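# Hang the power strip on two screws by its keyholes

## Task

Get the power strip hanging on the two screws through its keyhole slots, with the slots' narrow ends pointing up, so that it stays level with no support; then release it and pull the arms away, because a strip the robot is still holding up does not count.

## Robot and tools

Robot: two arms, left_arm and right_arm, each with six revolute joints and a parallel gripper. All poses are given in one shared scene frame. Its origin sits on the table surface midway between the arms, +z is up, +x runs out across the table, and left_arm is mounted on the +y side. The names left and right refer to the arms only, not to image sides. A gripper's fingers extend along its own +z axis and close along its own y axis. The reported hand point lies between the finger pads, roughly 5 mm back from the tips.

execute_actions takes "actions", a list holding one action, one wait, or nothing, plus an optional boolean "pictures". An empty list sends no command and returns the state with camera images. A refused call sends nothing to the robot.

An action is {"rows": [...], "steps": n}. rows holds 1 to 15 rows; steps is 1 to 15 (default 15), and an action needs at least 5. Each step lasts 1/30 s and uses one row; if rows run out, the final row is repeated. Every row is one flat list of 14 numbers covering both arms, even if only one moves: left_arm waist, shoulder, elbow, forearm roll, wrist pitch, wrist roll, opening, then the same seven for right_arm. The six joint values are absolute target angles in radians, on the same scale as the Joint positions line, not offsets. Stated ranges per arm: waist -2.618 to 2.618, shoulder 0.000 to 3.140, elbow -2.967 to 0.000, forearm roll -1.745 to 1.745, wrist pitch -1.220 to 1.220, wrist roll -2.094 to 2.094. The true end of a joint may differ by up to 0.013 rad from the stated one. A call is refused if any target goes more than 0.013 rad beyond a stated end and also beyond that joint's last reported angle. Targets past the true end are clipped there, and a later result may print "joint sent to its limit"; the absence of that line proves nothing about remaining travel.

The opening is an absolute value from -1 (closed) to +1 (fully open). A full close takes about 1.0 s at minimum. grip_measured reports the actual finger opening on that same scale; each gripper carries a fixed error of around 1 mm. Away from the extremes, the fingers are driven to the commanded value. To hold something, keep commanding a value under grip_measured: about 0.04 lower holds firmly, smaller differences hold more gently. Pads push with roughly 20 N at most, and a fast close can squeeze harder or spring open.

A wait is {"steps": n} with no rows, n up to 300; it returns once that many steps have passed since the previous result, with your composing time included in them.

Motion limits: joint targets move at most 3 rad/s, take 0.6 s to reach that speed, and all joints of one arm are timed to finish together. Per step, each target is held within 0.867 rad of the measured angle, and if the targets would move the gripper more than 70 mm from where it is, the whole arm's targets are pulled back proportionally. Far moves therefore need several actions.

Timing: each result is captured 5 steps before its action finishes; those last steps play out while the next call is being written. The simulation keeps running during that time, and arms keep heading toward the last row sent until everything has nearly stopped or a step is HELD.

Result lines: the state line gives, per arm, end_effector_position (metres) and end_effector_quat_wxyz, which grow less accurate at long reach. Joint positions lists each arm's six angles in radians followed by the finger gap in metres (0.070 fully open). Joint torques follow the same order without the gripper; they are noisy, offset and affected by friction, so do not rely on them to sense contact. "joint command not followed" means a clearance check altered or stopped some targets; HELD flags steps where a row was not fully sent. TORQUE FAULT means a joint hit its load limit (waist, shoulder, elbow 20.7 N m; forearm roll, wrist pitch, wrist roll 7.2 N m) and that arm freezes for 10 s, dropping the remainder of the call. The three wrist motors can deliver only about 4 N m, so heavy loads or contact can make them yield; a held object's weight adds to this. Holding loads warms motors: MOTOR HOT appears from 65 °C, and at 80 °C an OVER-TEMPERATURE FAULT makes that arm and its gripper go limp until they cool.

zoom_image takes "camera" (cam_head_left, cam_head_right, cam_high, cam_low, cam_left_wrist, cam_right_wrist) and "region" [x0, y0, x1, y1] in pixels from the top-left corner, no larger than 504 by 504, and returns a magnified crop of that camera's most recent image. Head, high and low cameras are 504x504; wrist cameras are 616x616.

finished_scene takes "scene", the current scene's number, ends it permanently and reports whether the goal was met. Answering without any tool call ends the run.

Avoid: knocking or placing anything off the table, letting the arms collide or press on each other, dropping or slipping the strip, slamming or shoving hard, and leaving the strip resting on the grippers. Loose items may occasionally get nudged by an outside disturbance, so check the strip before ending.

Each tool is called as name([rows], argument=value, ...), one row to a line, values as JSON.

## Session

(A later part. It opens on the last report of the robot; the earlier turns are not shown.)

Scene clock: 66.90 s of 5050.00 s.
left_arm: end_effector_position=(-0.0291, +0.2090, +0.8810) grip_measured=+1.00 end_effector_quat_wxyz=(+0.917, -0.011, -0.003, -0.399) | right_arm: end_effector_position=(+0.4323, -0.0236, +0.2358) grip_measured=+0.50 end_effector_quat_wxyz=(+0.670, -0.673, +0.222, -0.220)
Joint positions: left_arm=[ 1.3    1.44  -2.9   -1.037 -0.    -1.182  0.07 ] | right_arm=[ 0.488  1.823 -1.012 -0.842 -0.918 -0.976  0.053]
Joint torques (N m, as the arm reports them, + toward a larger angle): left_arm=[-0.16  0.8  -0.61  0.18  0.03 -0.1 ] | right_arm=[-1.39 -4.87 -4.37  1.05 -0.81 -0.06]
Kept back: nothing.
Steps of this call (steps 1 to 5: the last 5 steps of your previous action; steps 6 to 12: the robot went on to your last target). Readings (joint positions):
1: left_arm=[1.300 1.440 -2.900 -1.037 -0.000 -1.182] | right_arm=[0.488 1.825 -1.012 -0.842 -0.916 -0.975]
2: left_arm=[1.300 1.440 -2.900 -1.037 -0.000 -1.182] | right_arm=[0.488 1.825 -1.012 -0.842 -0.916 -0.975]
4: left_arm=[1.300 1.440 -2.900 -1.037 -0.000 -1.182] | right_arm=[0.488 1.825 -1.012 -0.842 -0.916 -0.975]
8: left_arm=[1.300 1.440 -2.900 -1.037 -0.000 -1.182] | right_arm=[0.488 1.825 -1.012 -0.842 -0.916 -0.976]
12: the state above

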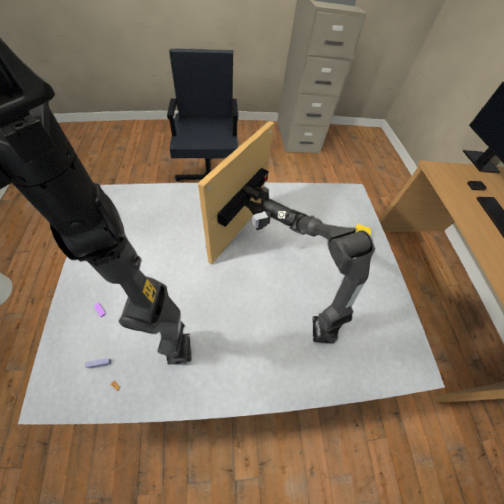

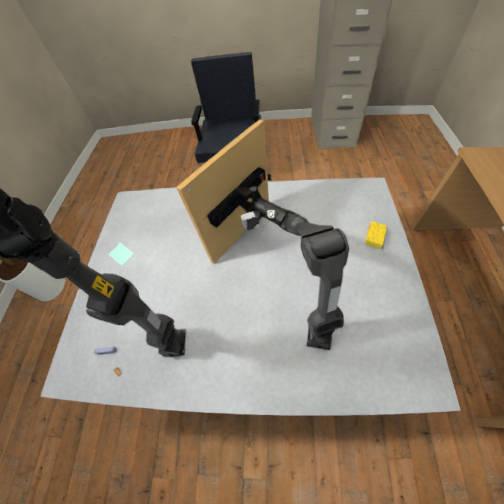

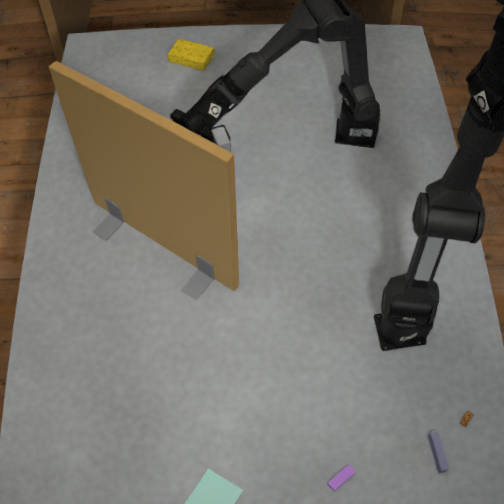

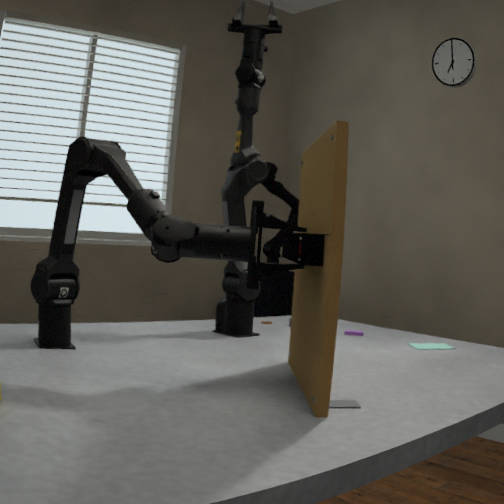

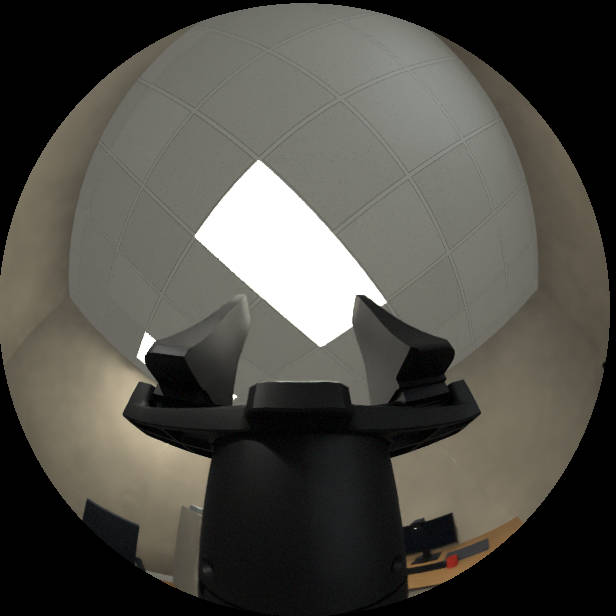

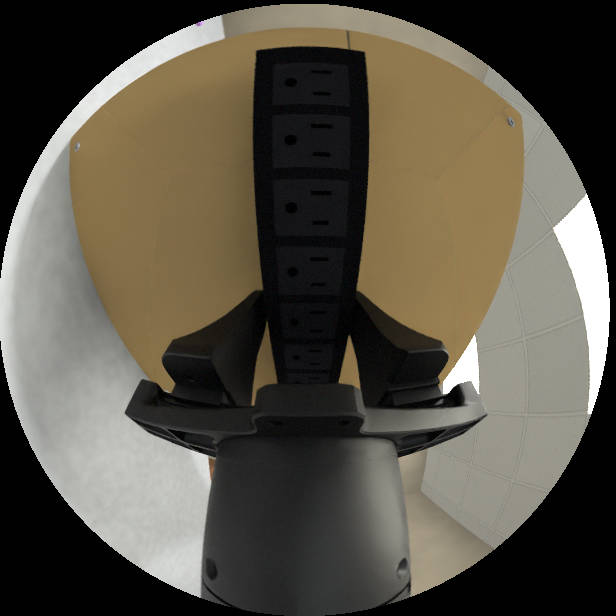

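execute_actions([
  {"rows": [[1.3,1.44,-2.9,-1.037,0,-1.182,1,0.4866,1.8216,-1.0139,-0.8403,-0.9188,-0.9757,1],[1.3,1.44,-2.9,-1.037,0,-1.182,1,0.4866,1.8216,-1.0139,-0.8403,-0.9188,-0.9757,1],[1.3,1.44,-2.9,-1.037,0,-1.182,1,0.4866,1.8216,-1.0139,-0.8403,-0.9188,-0.9757,1],[1.3,1.44,-2.9,-1.037,0,-1.182,1,0.4866,1.8216,-1.0139,-0.8403,-0.9188,-0.9757,1],[1.3,1.44,-2.9,-1.037,0,-1.182,1,0.4866,1.8216,-1.0139,-0.8403,-0.9188,-0.9757,1],[1.3,1.44,-2.9,-1.037,0,-1.182,1,0.387,1.7036,-0.8374,-0.9058,-1.0158,-0.9757,1]], "steps": 15},
])

execute_actions([
  {"rows": [[1.3,1.44,-2.9,-1.037,0,-1.182,1,0.387,1.7036,-0.8374,-0.9058,-1.0158,-0.9757,1],[1.3,1.44,-2.9,-1.037,0,-1.182,1,0.387,1.7036,-0.8374,-0.9058,-1.0158,-0.9757,1],[1.3,1.44,-2.9,-1.037,0,-1.182,1,0.387,1.7036,-0.8374,-0.9058,-1.0158,-0.9757,1],[1.3,1.44,-2.9,-1.037,0,-1.182,1,0.387,1.7036,-0.8374,-0.9058,-1.0158,-0.9757,1],[1.3,1.44,-2.9,-1.037,0,-1.182,1,-0.2,1.2,-0.6,-0.6,-0.6,-0.9757,1]], "steps": 15},
])

execute_actions([
  {"steps": 30},
], pictures=true)

Scene clock: 67.70 s of 5050.00 s.
left_arm: end_effector_position=(-0.0291, +0.2090, +0.8810) grip_measured=+1.00 end_effector_quat_wxyz=(+0.917, -0.011, -0.003, -0.399) | right_arm: end_effector_position=(+0.4230, -0.0384, +0.2394) grip_measured=+0.98 end_effector_quat_wxyz=(+0.672, -0.670, +0.222, -0.223)
Joint positions: left_arm=[ 1.3    1.44  -2.9   -1.037 -0.    -1.182  0.07 ] | right_arm=[ 0.452  1.78  -0.955 -0.862 -0.953 -0.976  0.069]
Joint torques (N m, as the arm reports them, + toward a larger angle): left_arm=[-0.17  0.82 -0.62  0.18  0.02 -0.09] | right_arm=[-1.99 -5.35 -2.06  0.26 -1.04 -0.06]
Steps of this call (steps 1 to 14: the robot went on to your last target; steps 15 to 24: the first 10 steps of this action). Readings (joint positions):
15: left_arm=[1.300 1.440 -2.900 -1.037 -0.000 -1.182] | right_arm=[0.487 1.822 -1.014 -0.840 -0.919 -0.976]
16: left_arm=[1.300 1.440 -2.900 -1.037 -0.000 -1.182] | right_arm=[0.487 1.822 -1.014 -0.840 -0.919 -0.976]
18: left_arm=[1.300 1.440 -2.900 -1.037 -0.000 -1.182] | right_arm=[0.487 1.822 -1.014 -0.840 -0.919 -0.976]
22: left_arm=[1.300 1.440 -2.900 -1.037 -0.000 -1.182] | right_arm=[0.476 1.809 -0.998 -0.846 -0.930 -0.976]
24: the state above

Scene clock: 68.20 s of 5050.00 s.
left_arm: end_effector_position=(-0.0291, +0.2090, +0.8810) grip_measured=+1.00 end_effector_quat_wxyz=(+0.917, -0.011, -0.003, -0.399) | right_arm: end_effector_position=(+0.4158, -0.1111, +0.2511) grip_measured=+0.98 end_effector_quat_wxyz=(+0.653, -0.651, +0.274, -0.275)
Joint positions: left_arm=[ 1.3    1.44  -2.9   -1.037 -0.    -1.182  0.07 ] | right_arm=[ 0.297  1.626 -0.802 -0.86  -0.952 -0.976  0.069]
Joint torques (N m, as the arm reports them, + toward a larger angle): left_arm=[-0.17  0.83 -0.63  0.18  0.03 -0.1 ] | right_arm=[-2.7  -5.12 -2.64  1.4  -0.29 -0.05]
Steps of this call (steps 1 to 5: the last 5 steps of your previous action; steps 6 to 15: the first 10 steps of this action). Readings (joint positions):
6: left_arm=[1.300 1.440 -2.900 -1.037 -0.000 -1.182] | right_arm=[0.386 1.702 -0.836 -0.906 -1.017 -0.976]
7: left_arm=[1.300 1.440 -2.900 -1.037 -0.000 -1.182] | right_arm=[0.385 1.702 -0.836 -0.906 -1.017 -0.976]
9: left_arm=[1.300 1.440 -2.900 -1.037 -0.000 -1.182] | right_arm=[0.385 1.702 -0.836 -0.906 -1.017 -0.976]
13: left_arm=[1.300 1.440 -2.900 -1.037 -0.000 -1.182] | right_arm=[0.351 1.673 -0.823 -0.888 -0.990 -0.976]
15: the state above

Scene clock: 69.20 s of 5050.00 s.
left_arm: end_effector_position=(-0.0291, +0.2090, +0.8810) grip_measured=+1.00 end_effector_quat_wxyz=(+0.917, -0.011, -0.003, -0.399) | right_arm: end_effector_position=(+0.3762, -0.3695, +0.2962) grip_measured=+0.98 end_effector_quat_wxyz=(+0.505, -0.462, +0.535, -0.496)
Joint positions: left_arm=[ 1.3    1.44  -2.9   -1.037 -0.    -1.182  0.07 ] | right_arm=[-0.2    1.2   -0.599 -0.6   -0.6   -0.976  0.069]
Joint torques (N m, as the arm reports them, + toward a larger angle): left_arm=[-0.19  0.74 -0.61  0.18  0.02 -0.08] | right_arm=[-0.28 -1.01 -4.65  0.29 -0.87 -0.04]
Kept back: nothing.
Steps of this call (steps 1 to 5: the last 5 steps of your previous action; steps 6 to 30: the robot went on to your last target). Readings (joint positions):
1: left_arm=[1.300 1.440 -2.900 -1.037 -0.000 -1.182] | right_arm=[0.264 1.598 -0.789 -0.842 -0.928 -0.976]
2: left_arm=[1.300 1.440 -2.900 -1.037 -0.000 -1.182] | right_arm=[0.231 1.570 -0.776 -0.825 -0.905 -0.976]
4: left_arm=[1.300 1.440 -2.900 -1.037 -0.000 -1.182] | right_arm=[0.166 1.515 -0.750 -0.791 -0.860 -0.976]
8: left_arm=[1.300 1.440 -2.900 -1.037 -0.000 -1.182] | right_arm=[0.037 1.404 -0.698 -0.724 -0.768 -0.976]
30: the state above

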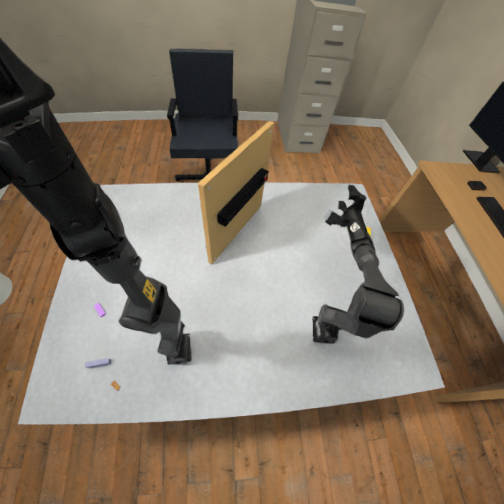

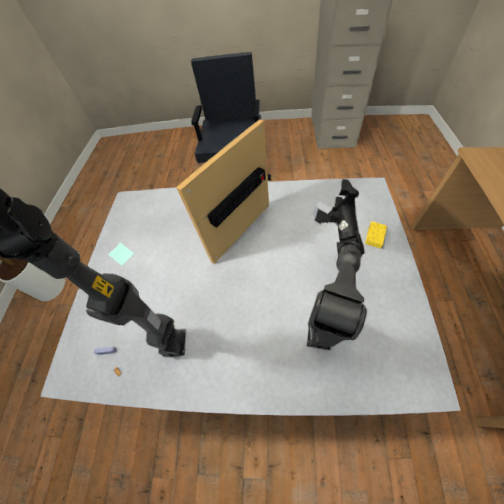

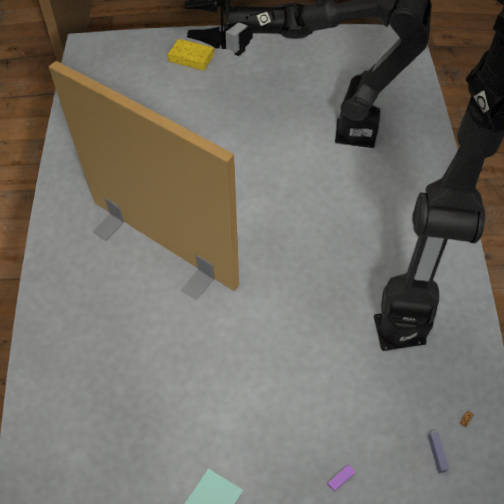

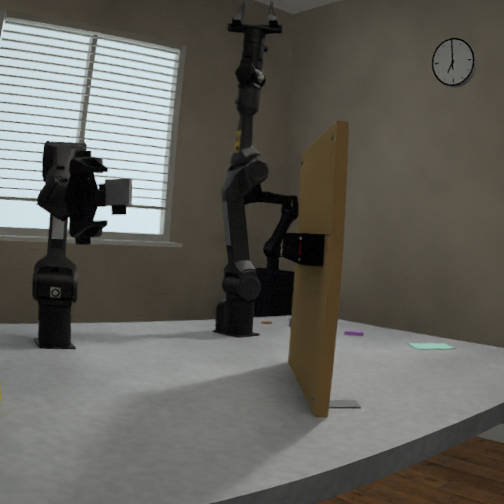

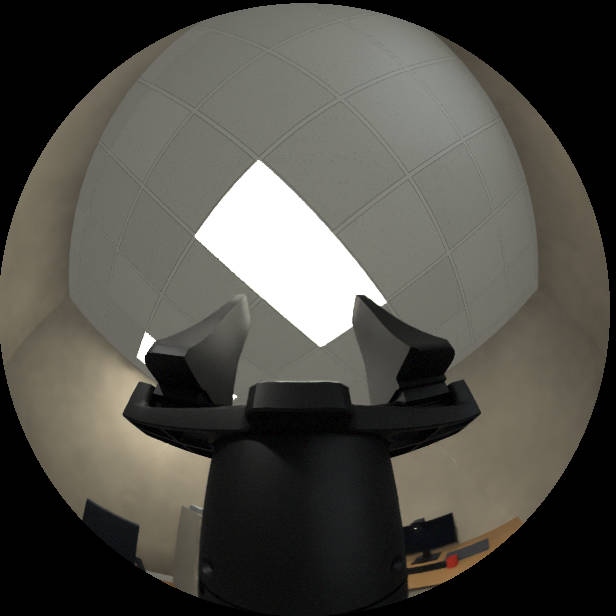

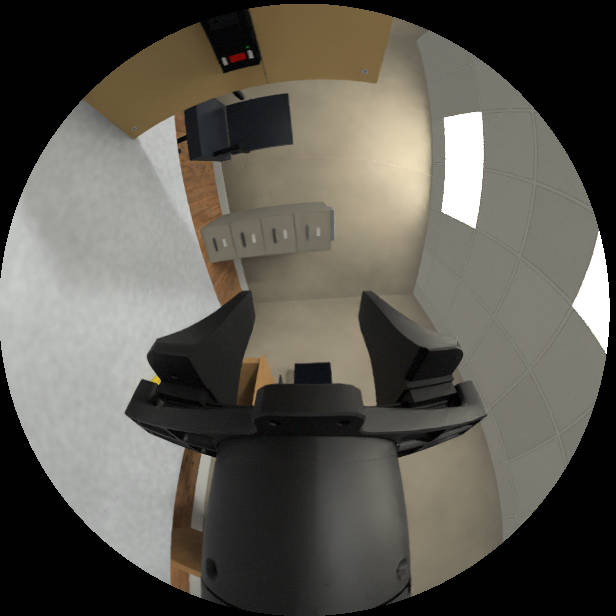

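zoom_image(camera="cam_head_right", region=[190, 155, 280, 245])

Region (190, 155, 280, 245) of cam_head_right's 504x504 image, scaled by 5.600, with more detail than that image has.

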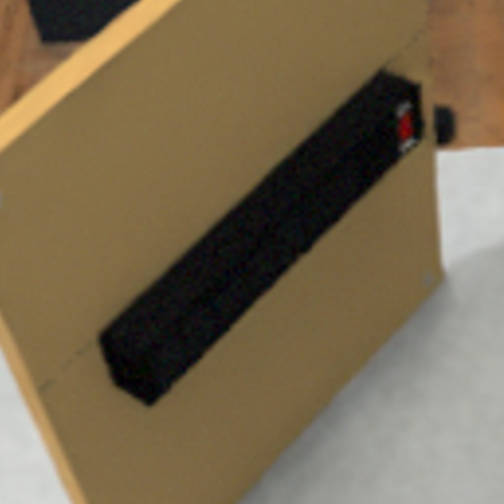

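Aligned with the line. Done.

finished_scene(scene=1)

The scene is finished: the task was done.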